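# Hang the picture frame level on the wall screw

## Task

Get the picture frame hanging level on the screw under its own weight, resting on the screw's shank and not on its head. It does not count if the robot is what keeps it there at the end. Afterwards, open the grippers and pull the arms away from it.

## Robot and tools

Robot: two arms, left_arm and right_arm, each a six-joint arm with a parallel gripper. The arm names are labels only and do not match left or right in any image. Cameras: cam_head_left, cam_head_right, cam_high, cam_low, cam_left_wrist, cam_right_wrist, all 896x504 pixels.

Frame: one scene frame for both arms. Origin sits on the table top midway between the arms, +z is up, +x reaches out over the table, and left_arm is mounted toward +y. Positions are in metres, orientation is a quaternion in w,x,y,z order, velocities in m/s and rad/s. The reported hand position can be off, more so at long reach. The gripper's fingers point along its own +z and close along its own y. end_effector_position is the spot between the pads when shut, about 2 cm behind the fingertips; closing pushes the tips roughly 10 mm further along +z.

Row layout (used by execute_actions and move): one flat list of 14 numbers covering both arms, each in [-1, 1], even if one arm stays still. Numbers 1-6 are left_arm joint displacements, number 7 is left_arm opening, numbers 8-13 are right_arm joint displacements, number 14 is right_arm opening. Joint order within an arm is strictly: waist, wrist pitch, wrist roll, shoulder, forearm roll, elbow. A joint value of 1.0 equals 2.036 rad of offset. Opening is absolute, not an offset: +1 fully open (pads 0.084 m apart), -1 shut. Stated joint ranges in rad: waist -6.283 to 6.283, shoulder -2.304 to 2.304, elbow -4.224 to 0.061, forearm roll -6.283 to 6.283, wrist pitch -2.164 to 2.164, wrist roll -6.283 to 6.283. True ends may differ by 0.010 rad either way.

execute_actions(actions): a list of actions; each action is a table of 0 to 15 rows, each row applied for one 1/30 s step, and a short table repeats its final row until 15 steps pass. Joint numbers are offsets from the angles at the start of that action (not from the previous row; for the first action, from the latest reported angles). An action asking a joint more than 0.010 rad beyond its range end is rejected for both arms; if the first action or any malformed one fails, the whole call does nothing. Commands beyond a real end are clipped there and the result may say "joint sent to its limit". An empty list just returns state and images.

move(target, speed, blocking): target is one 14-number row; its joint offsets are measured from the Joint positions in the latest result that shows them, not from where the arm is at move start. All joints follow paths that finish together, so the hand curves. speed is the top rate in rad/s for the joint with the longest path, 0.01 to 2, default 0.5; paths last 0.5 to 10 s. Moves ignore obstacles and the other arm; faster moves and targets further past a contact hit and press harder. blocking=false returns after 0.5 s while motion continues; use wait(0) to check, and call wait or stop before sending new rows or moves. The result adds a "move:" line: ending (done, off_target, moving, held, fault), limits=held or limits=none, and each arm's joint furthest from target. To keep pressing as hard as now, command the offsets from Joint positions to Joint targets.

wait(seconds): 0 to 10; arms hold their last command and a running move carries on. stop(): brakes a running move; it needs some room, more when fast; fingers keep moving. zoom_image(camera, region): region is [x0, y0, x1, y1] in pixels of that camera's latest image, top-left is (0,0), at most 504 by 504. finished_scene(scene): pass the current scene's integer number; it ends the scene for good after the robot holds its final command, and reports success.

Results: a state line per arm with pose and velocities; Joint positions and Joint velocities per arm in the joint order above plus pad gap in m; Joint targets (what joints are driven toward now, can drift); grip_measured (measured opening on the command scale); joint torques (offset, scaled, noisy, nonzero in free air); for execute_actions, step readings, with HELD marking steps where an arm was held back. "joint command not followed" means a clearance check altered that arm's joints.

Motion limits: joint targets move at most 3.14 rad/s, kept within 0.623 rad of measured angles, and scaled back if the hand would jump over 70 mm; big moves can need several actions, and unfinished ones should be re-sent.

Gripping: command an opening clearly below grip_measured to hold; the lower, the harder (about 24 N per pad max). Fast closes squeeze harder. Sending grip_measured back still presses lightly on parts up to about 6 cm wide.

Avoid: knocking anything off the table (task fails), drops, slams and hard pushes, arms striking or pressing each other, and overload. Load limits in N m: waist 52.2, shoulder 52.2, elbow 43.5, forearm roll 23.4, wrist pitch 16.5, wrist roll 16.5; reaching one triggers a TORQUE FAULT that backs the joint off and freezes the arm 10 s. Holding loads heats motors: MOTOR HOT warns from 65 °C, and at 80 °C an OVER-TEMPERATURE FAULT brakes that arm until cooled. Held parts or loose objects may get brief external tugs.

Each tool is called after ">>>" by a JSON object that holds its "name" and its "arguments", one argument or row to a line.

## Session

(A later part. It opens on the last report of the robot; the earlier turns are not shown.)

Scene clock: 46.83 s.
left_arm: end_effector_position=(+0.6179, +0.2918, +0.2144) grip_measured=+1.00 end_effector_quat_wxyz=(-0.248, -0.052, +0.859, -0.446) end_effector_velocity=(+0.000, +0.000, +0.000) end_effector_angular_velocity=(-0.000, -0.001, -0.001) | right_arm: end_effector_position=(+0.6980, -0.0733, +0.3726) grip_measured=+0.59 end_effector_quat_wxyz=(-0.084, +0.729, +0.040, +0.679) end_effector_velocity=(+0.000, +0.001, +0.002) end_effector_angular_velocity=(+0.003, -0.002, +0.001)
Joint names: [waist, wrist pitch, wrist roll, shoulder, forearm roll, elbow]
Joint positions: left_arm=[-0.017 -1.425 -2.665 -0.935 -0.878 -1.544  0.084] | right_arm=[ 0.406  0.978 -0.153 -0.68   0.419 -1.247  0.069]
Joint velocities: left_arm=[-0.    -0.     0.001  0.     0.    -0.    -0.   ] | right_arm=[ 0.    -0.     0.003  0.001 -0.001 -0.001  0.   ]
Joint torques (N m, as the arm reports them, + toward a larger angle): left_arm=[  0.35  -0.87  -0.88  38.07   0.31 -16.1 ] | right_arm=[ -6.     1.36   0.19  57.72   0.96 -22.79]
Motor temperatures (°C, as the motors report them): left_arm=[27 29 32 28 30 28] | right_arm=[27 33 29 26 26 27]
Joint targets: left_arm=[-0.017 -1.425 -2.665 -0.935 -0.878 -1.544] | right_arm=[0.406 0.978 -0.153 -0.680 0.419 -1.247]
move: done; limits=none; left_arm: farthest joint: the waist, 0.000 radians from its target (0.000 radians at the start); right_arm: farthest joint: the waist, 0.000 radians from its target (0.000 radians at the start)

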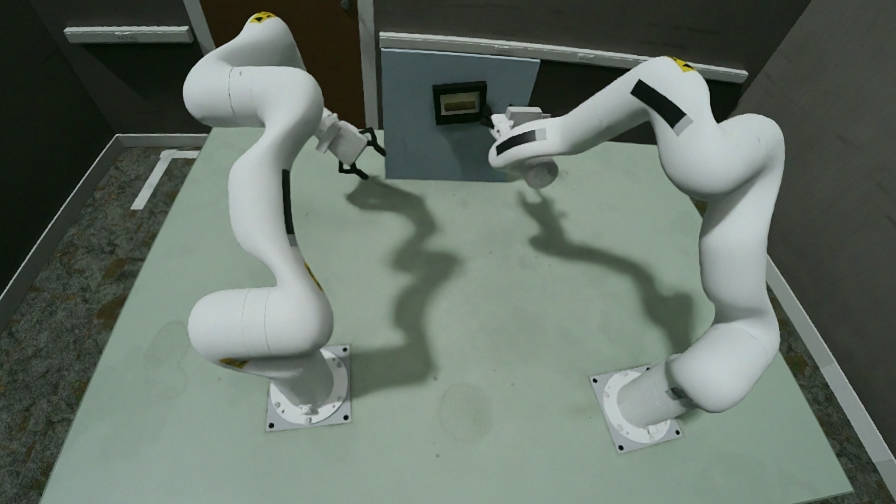

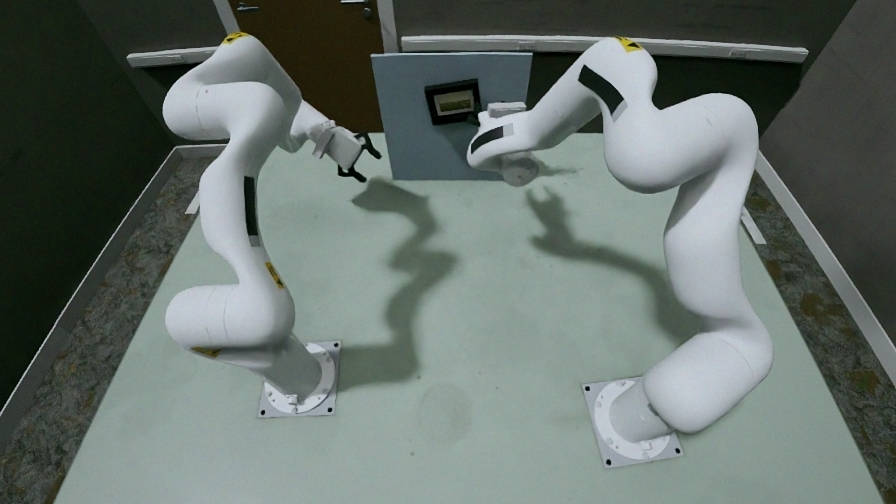

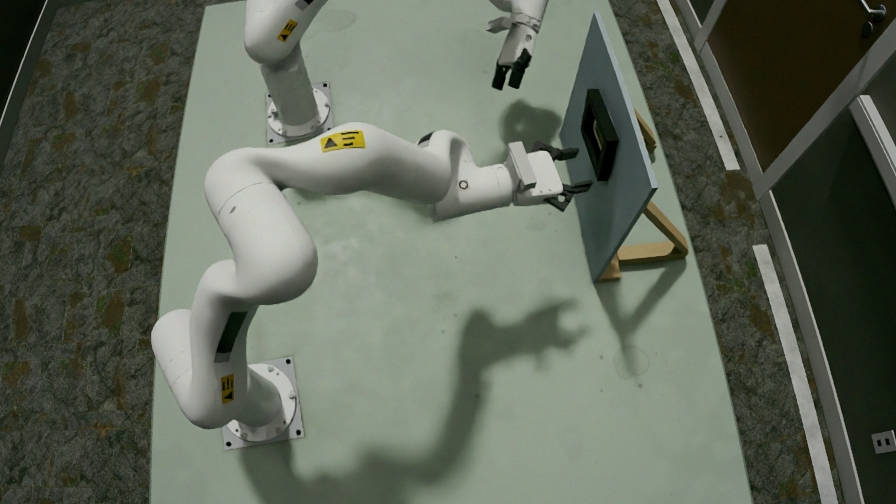

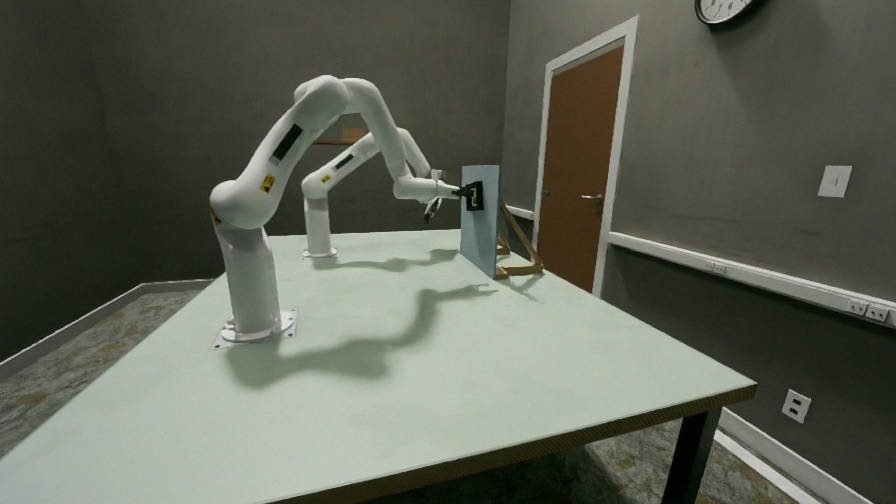

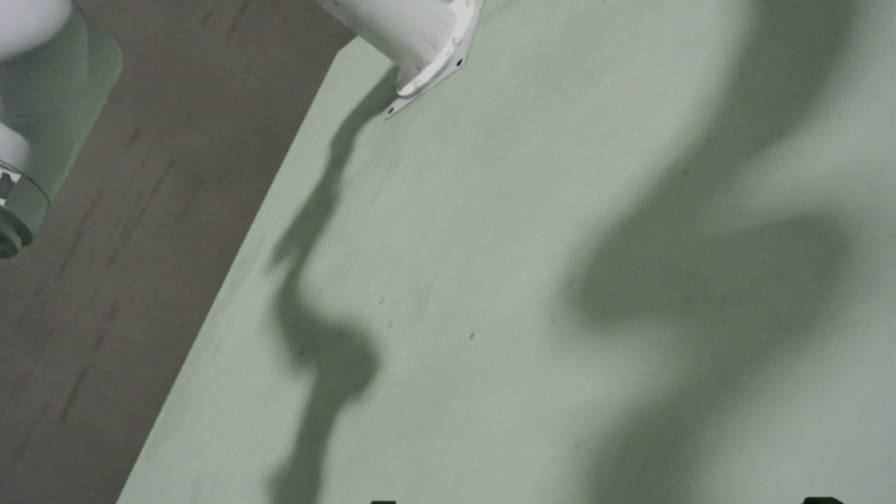

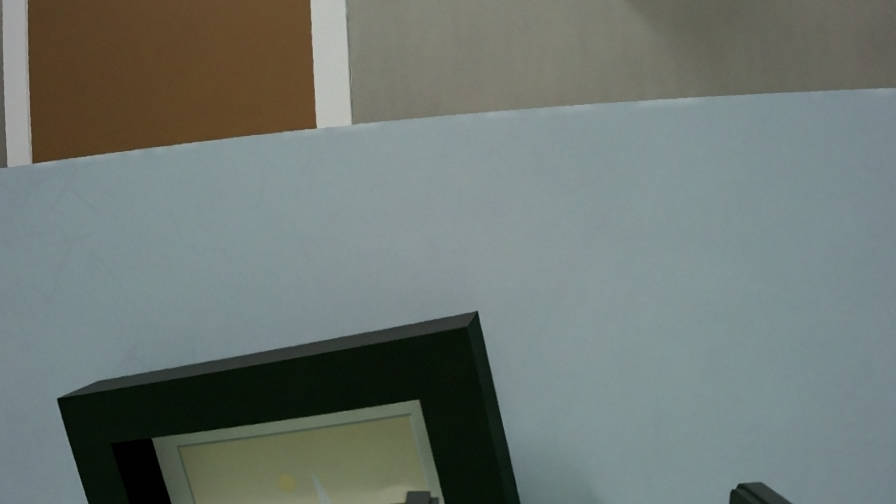

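Half better. Repeat with shift another −0.004 units.

>>> {"name": "move", "arguments": {
  "target": [0,0,0,0,0,0,1,0,-0.03,0,-0.115,0,-0.144,0.6],
  "speed": 0.15
}}

>>> {"name": "move", "arguments": {
  "target": [0,0,0,0,0,0,1,0,0,0,0,0,0,-1]
}}

>>> {"name": "move", "arguments": {
  "target": [0,0,0,0,0,0,1,-0.005,-0.018,0,0.012,0,-0.006,-1],
  "speed": 0.04
}}

Scene clock: 49.43 s.
left_arm: end_effector_position=(+0.6179, +0.2918, +0.2144) grip_measured=+1.00 end_effector_quat_wxyz=(-0.248, -0.052, +0.859, -0.446) end_effector_velocity=(-0.000, +0.000, -0.000) end_effector_angular_velocity=(-0.001, -0.000, +0.001) | right_arm: end_effector_position=(+0.7660, -0.0299, +0.3282) grip_measured=+0.59 end_effector_quat_wxyz=(-0.096, +0.730, +0.039, +0.676) end_effector_velocity=(+0.000, +0.000, -0.001) end_effector_angular_velocity=(+0.001, +0.001, +0.000)
Joint names: [waist, wrist pitch, wrist roll, shoulder, forearm roll, elbow]
Joint positions: left_arm=[-0.017 -1.425 -2.665 -0.935 -0.878 -1.544  0.084] | right_arm=[ 0.406  0.917 -0.153 -0.914  0.419 -1.54   0.069]
Joint velocities: left_arm=[ 0.001  0.     0.001  0.    -0.001  0.001  0.   ] | right_arm=[ 0.    -0.     0.001 -0.001  0.    -0.001 -0.   ]
Joint torques (N m, as the arm reports them, + toward a larger angle): left_arm=[  0.42  -0.93  -0.86  38.21   0.27 -16.14] | right_arm=[ -6.77   1.3    0.16  66.15   1.04 -23.14]
Motor temperatures (°C, as the motors report them): left_arm=[27 29 32 28 30 28] | right_arm=[27 33 29 26 26 27]
Joint targets: left_arm=[-0.017 -1.425 -2.665 -0.935 -0.878 -1.544] | right_arm=[0.406 0.916 -0.153 -0.914 0.419 -1.540]
move: done; limits=none; left_arm: farthest joint: the waist, 0.000 radians from its target (0.000 radians at the start); right_arm: farthest joint: the waist, 0.000 radians from its target (0.000 radians at the start)

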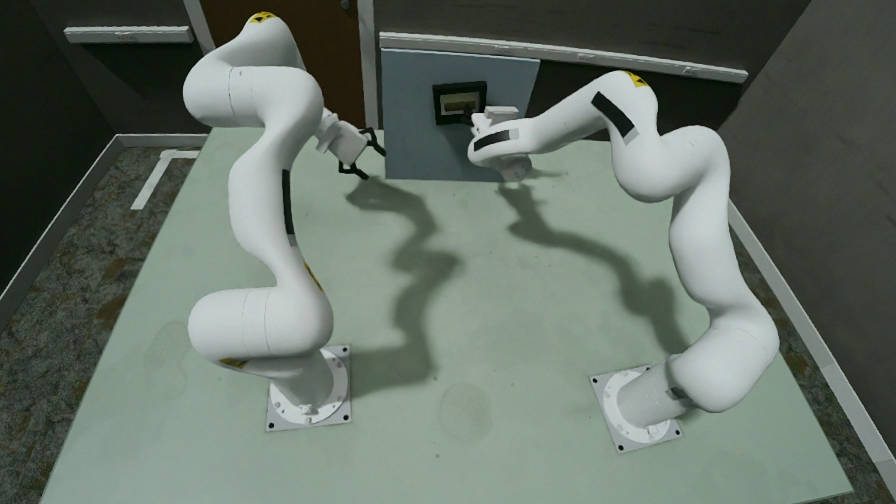

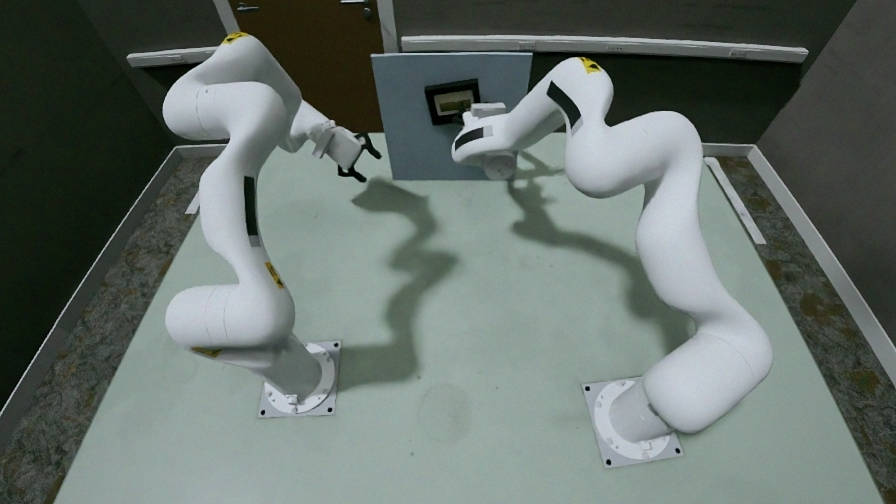

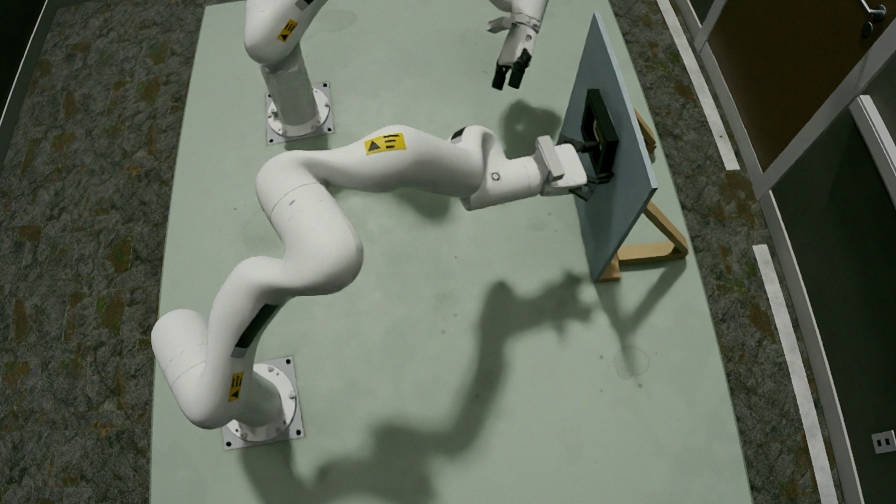

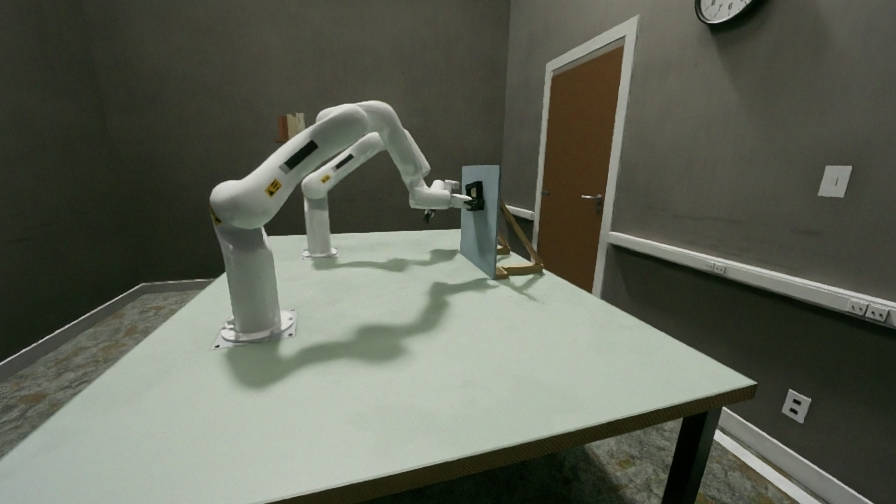

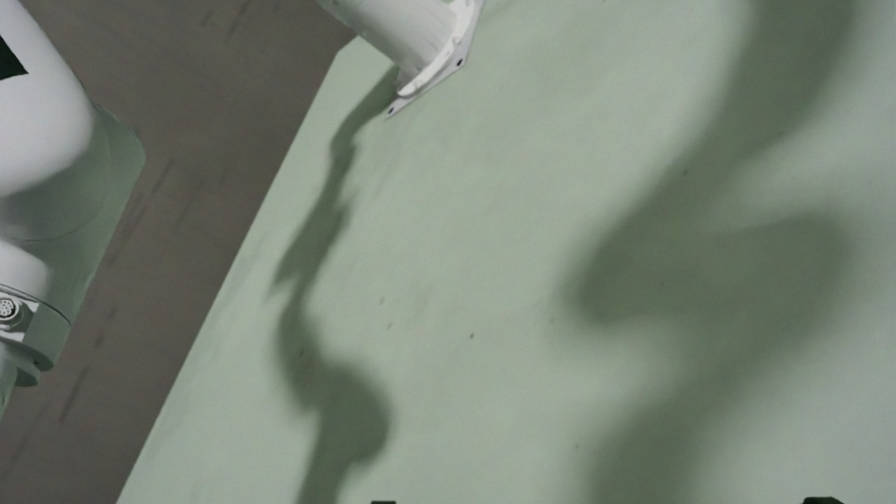

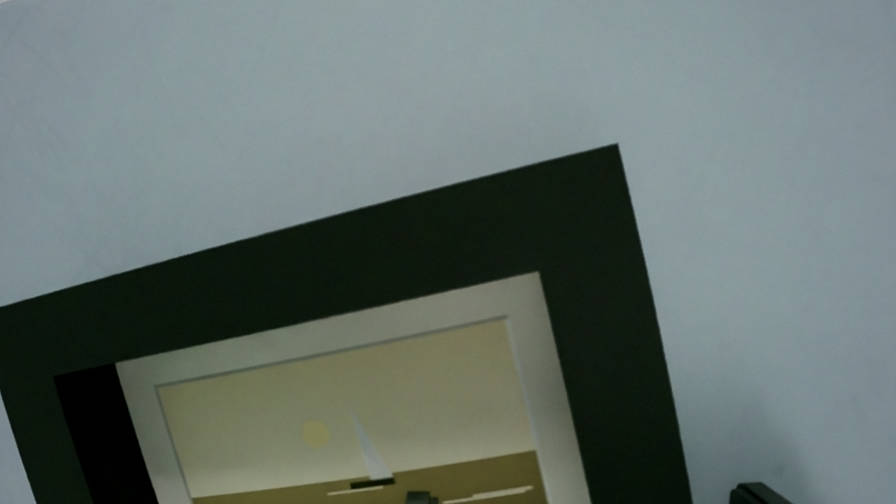

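Scene clock: 49.97 s.
left_arm: end_effector_position=(+0.6179, +0.2918, +0.2144) grip_measured=+1.00 end_effector_quat_wxyz=(-0.248, -0.052, +0.859, -0.446) end_effector_velocity=(-0.000, +0.000, -0.000) end_effector_angular_velocity=(+0.000, -0.001, -0.001) | right_arm: end_effector_position=(+0.7660, -0.0298, +0.3281) grip_measured=-0.51 end_effector_quat_wxyz=(-0.096, +0.730, +0.039, +0.676) end_effector_velocity=(-0.000, -0.000, -0.001) end_effector_angular_velocity=(+0.000, +0.002, -0.001)
Joint names: [waist, wrist pitch, wrist roll, shoulder, forearm roll, elbow]
Joint positions: left_arm=[-0.017 -1.425 -2.665 -0.935 -0.878 -1.544  0.084] | right_arm=[ 0.406  0.916 -0.153 -0.914  0.419 -1.54   0.022]
Joint velocities: left_arm=[ 0.     0.     0.001  0.     0.001 -0.    -0.   ] | right_arm=[-0.    -0.001  0.    -0.     0.001  0.001  0.   ]
Joint torques (N m, as the arm reports them, + toward a larger angle): left_arm=[  0.13  -0.84  -0.86  38.44   0.41 -16.27] | right_arm=[ -7.87   1.56   0.32  68.74   1.34 -23.16]
Motor temperatures (°C, as the motors report them): left_arm=[27 29 32 28 30 28] | right_arm=[27 33 29 26 26 27]
Joint targets: left_arm=[-0.017 -1.425 -2.665 -0.935 -0.878 -1.544] | right_arm=[0.406 0.917 -0.153 -0.914 0.419 -1.540]
move: done; limits=none; left_arm: farthest joint: the waist, 0.000 radians from its target (0.000 radians at the start); right_arm: farthest joint: the wrist pitch, 0.001 radians from its target (0.000 radians at the start)

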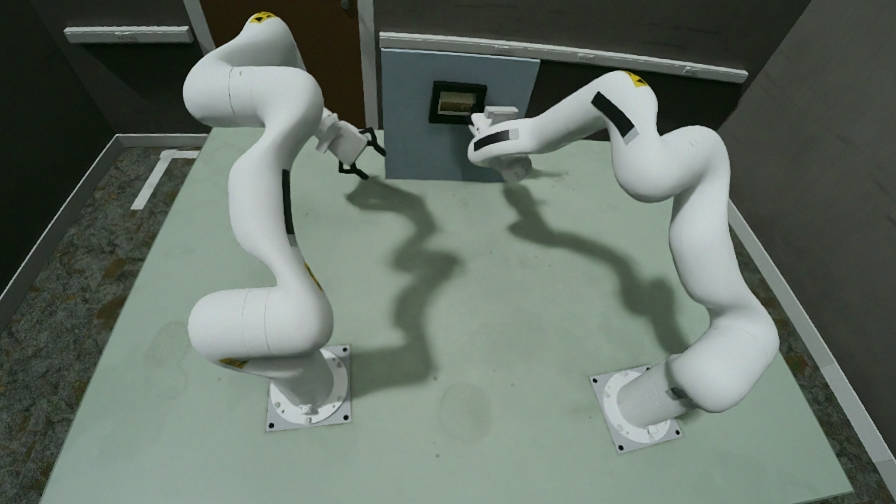

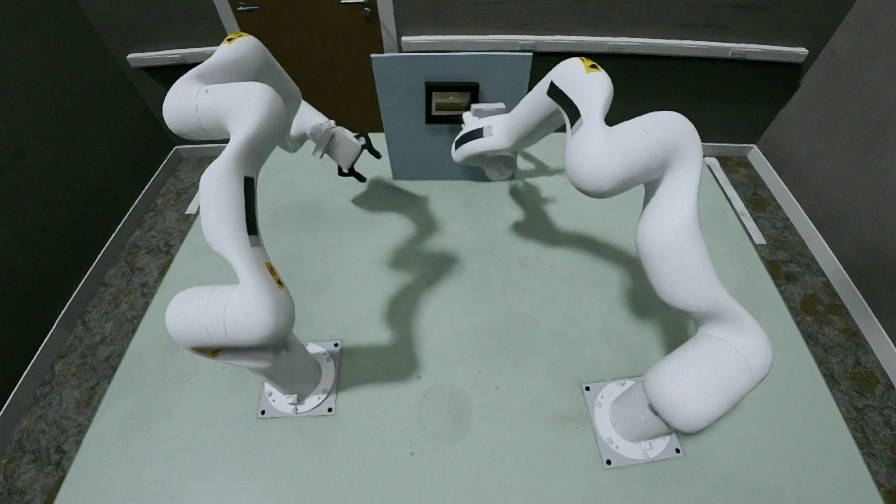

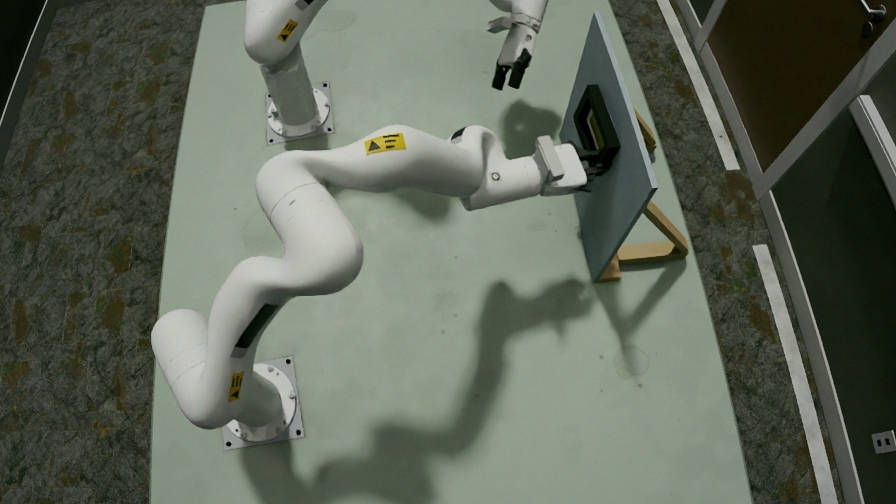

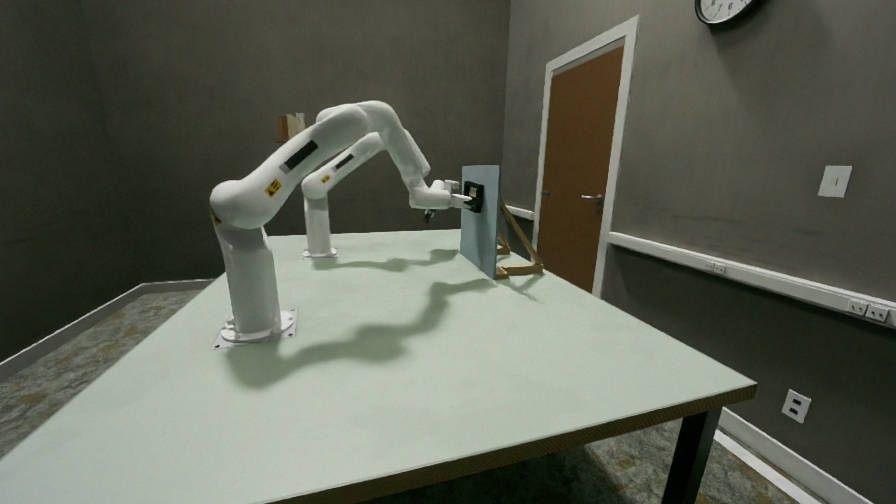

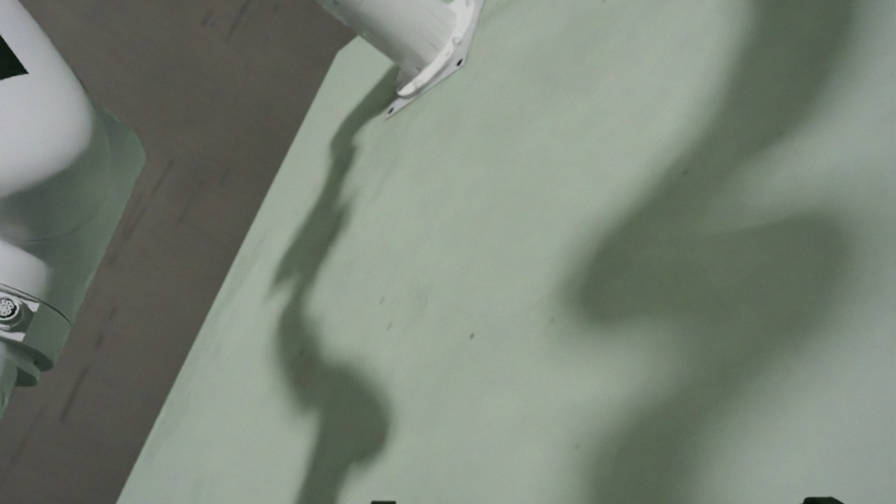

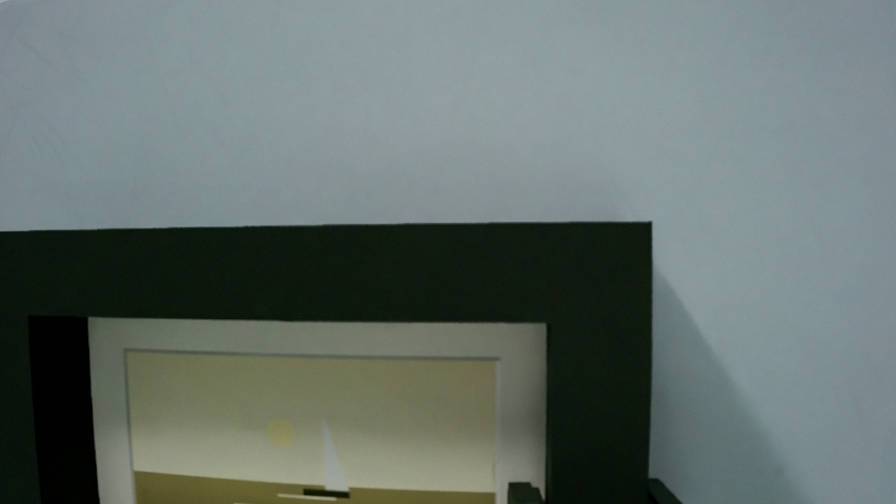

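Scene clock: 51.13 s.
left_arm: end_effector_position=(+0.6179, +0.2918, +0.2144) grip_measured=+1.00 end_effector_quat_wxyz=(-0.248, -0.052, +0.859, -0.446) end_effector_velocity=(-0.000, +0.000, -0.000) end_effector_angular_velocity=(-0.000, +0.000, -0.000) | right_arm: end_effector_position=(+0.7692, -0.0330, +0.3435) grip_measured=-0.52 end_effector_quat_wxyz=(-0.100, +0.733, +0.036, +0.671) end_effector_velocity=(+0.000, -0.002, +0.002) end_effector_angular_velocity=(+0.003, -0.002, -0.003)
Joint names: [waist, wrist pitch, wrist roll, shoulder, forearm roll, elbow]
Joint positions: left_arm=[-0.017 -1.425 -2.665 -0.935 -0.878 -1.544  0.084] | right_arm=[ 0.399  0.879 -0.153 -0.89   0.419 -1.544  0.021]
Joint velocities: left_arm=[ 0.001 -0.     0.    -0.     0.001  0.    -0.   ] | right_arm=[-0.002  0.003  0.001  0.003  0.001  0.002 -0.   ]
Joint torques (N m, as the arm reports them, + toward a larger angle): left_arm=[  0.62  -0.9   -0.89  37.79   0.5  -15.86] | right_arm=[-36.39   6.21   0.34  85.11   4.06 -48.01]
Motor temperatures (°C, as the motors report them): left_arm=[27 29 32 28 30 28] | right_arm=[27 33 29 26 26 27]
Joint targets: left_arm=[-0.017 -1.425 -2.665 -0.935 -0.878 -1.544] | right_arm=[0.396 0.880 -0.153 -0.890 0.419 -1.552]
move: done; limits=none; left_arm: farthest joint: the waist, 0.000 radians from its target (0.000 radians at the start); right_arm: farthest joint: the elbow, 0.008 radians from its target (0.012 radians at the start)

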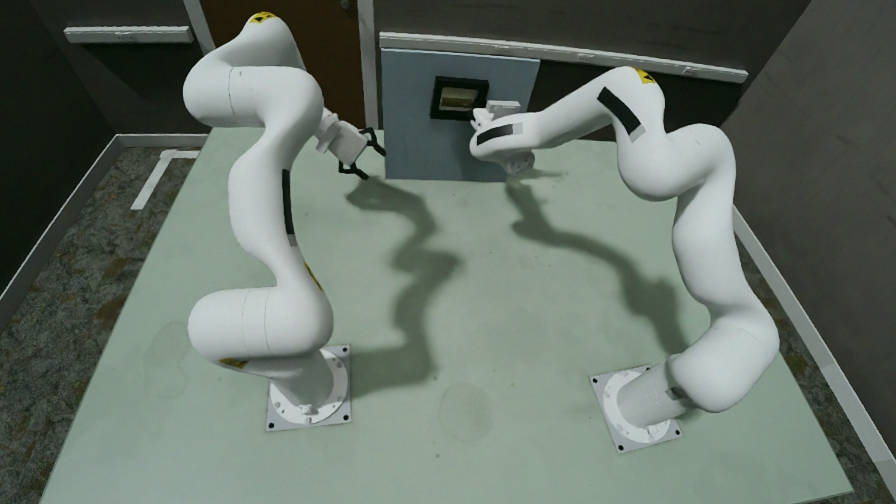

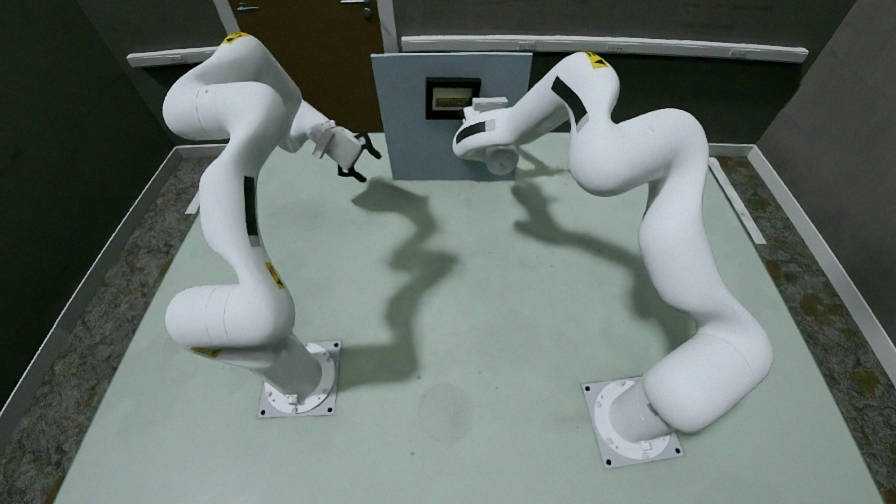

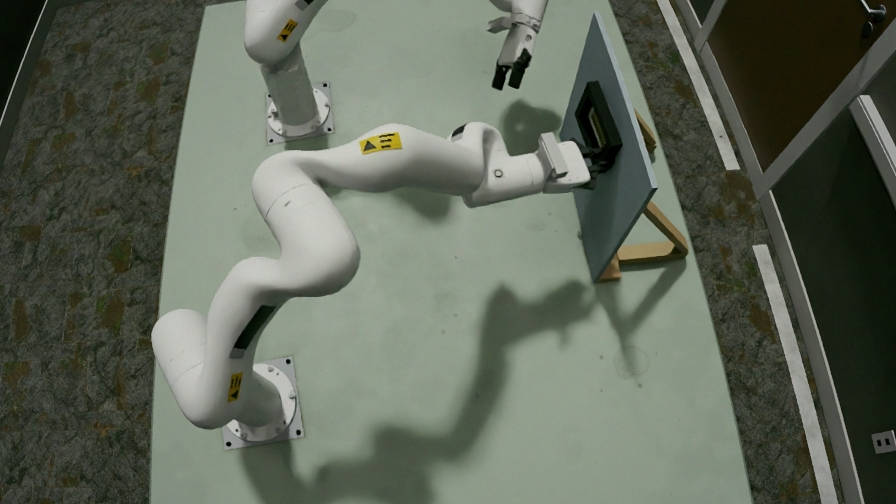

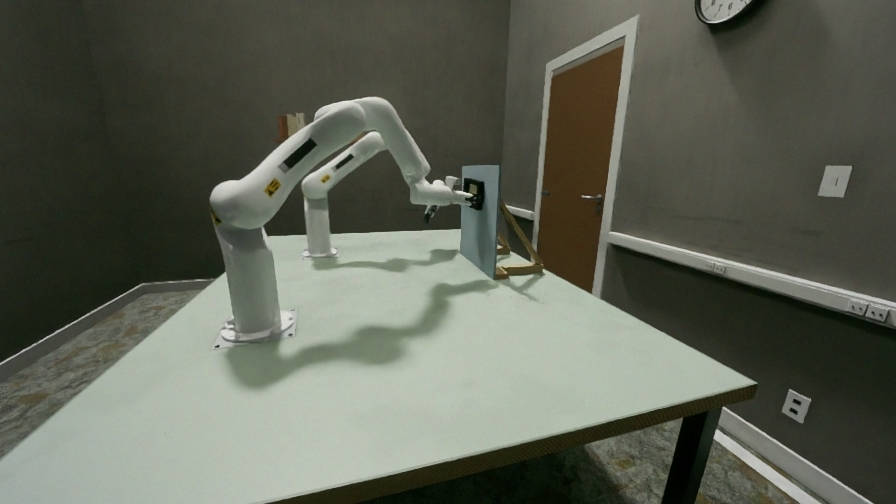

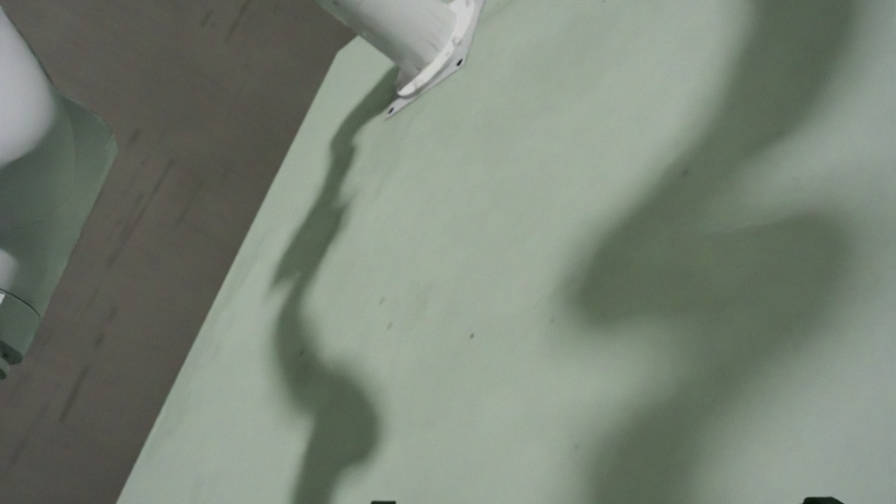

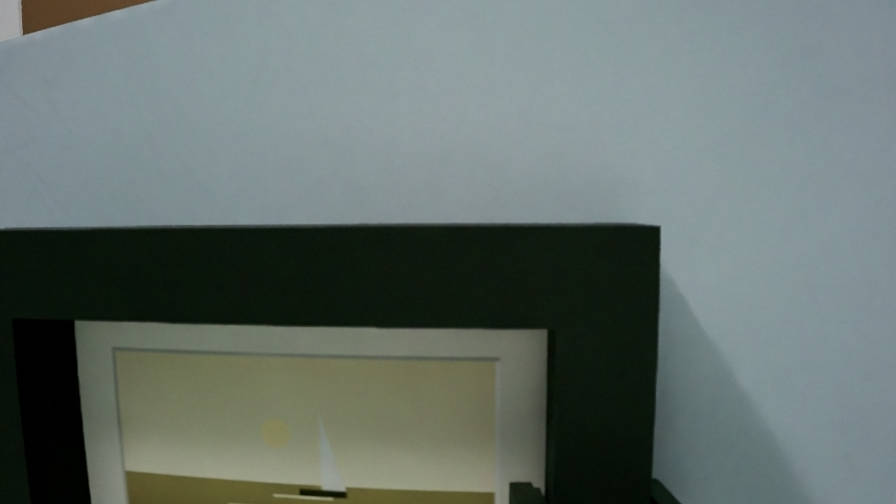

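>>> {"name": "move", "arguments": {
  "target": [0,0,0,0,0,0,1,-0.002,0.018,0,-0.016,0,0.0015,-1],
  "speed": 0.04
}}

Scene clock: 52.43 s.
left_arm: end_effector_position=(+0.6179, +0.2918, +0.2144) grip_measured=+1.00 end_effector_quat_wxyz=(-0.248, -0.052, +0.859, -0.446) end_effector_velocity=(-0.000, -0.000, +0.000) end_effector_angular_velocity=(-0.000, +0.001, -0.000) | right_arm: end_effector_position=(+0.7692, -0.0358, +0.3253) grip_measured=-0.51 end_effector_quat_wxyz=(-0.093, +0.730, +0.036, +0.676) end_effector_velocity=(-0.001, +0.000, -0.001) end_effector_angular_velocity=(-0.002, +0.004, +0.002)
Joint names: [waist, wrist pitch, wrist roll, shoulder, forearm roll, elbow]
Joint positions: left_arm=[-0.017 -1.425 -2.665 -0.935 -0.878 -1.544  0.084] | right_arm=[ 0.399  0.92  -0.152 -0.919  0.418 -1.542  0.021]
Joint velocities: left_arm=[-0.    -0.001 -0.001 -0.     0.    -0.     0.   ] | right_arm=[ 0.    -0.003 -0.001  0.002 -0.001  0.003 -0.   ]
Joint torques (N m, as the arm reports them, + toward a larger angle): left_arm=[ -0.15  -0.93  -0.89  39.05   0.68 -16.34] | right_arm=[-40.5   -4.53  -0.27  30.33   6.67 -20.43]
Motor temperatures (°C, as the motors report them): left_arm=[27 29 32 28 30 28] | right_arm=[27 33 29 26 26 27]
Joint targets: left_arm=[-0.017 -1.425 -2.665 -0.935 -0.878 -1.544] | right_arm=[0.395 0.915 -0.153 -0.922 0.419 -1.541]
move: done; limits=none; left_arm: farthest joint: the waist, 0.000 radians from its target (0.000 radians at the start); right_arm: farthest joint: the waist, 0.004 radians from its target (0.004 radians at the start)

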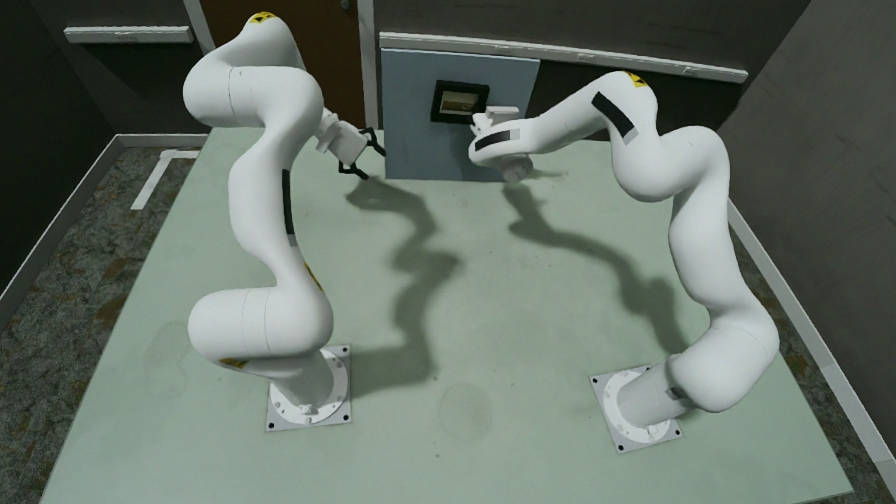

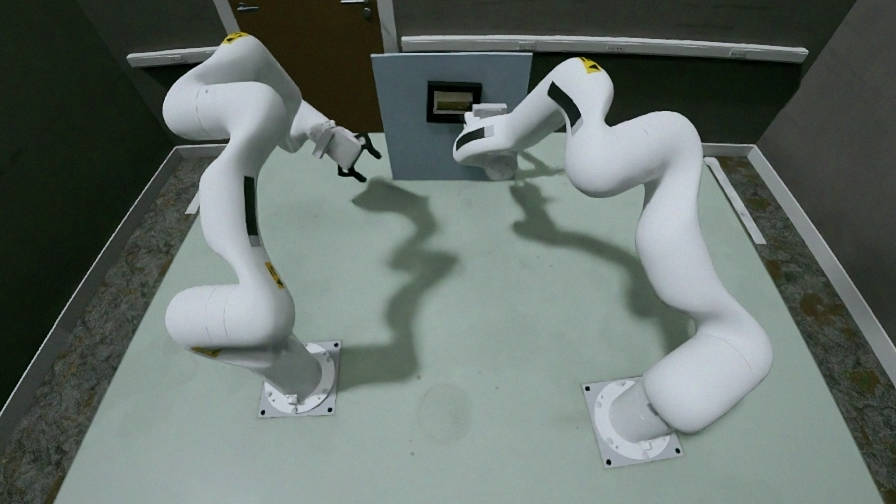

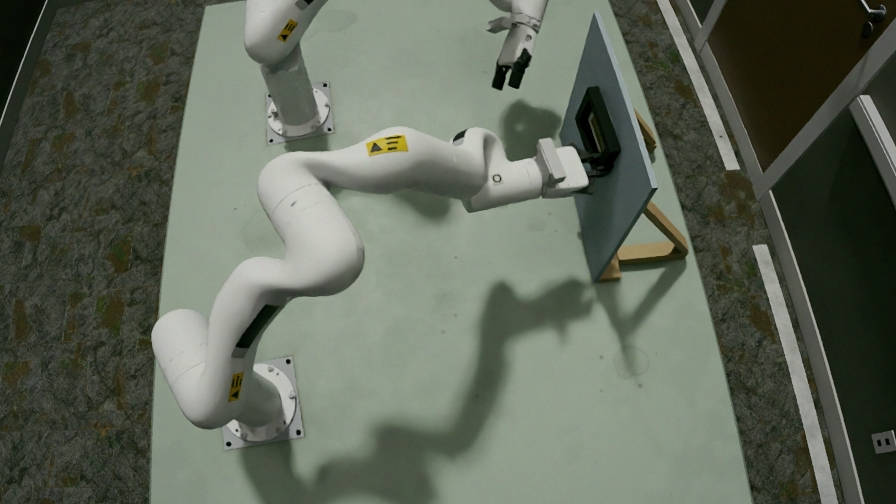

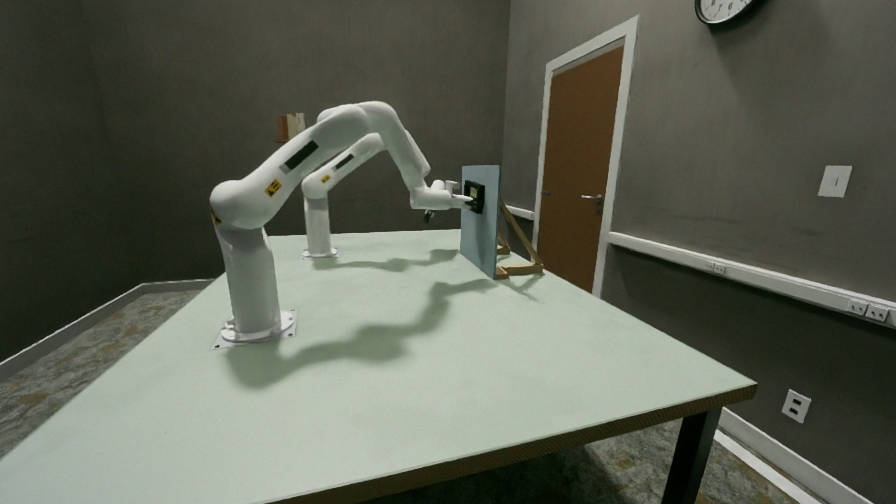

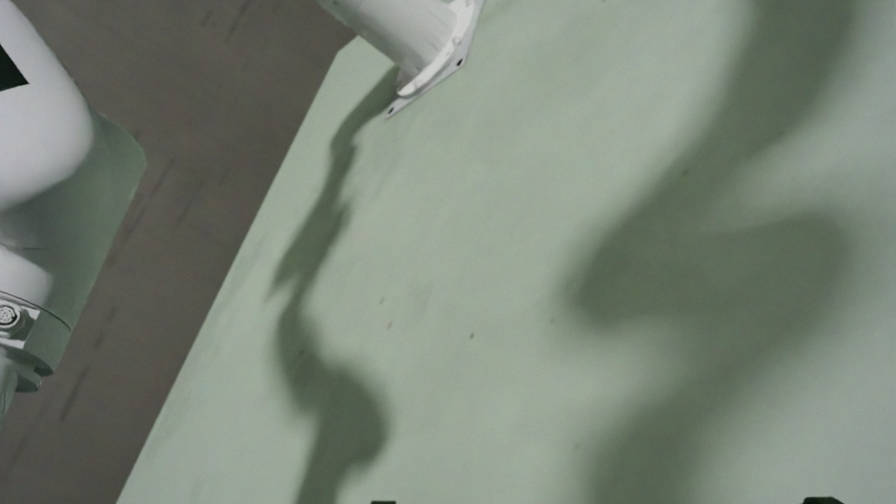

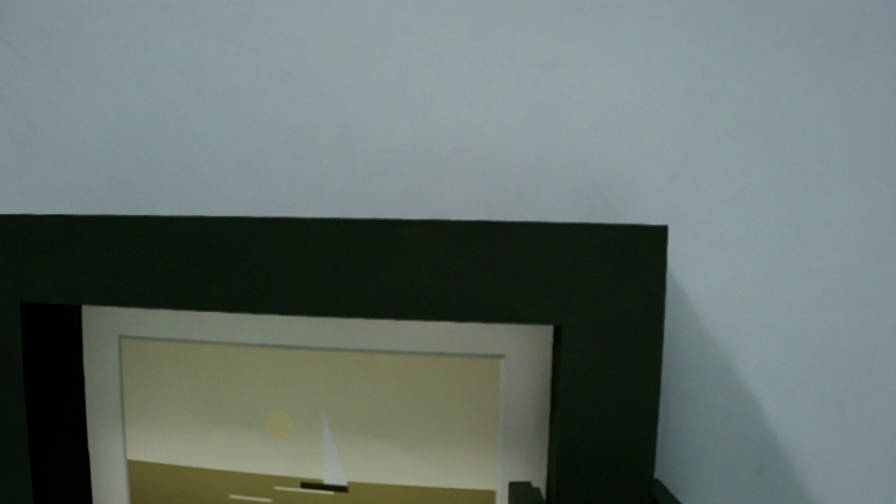

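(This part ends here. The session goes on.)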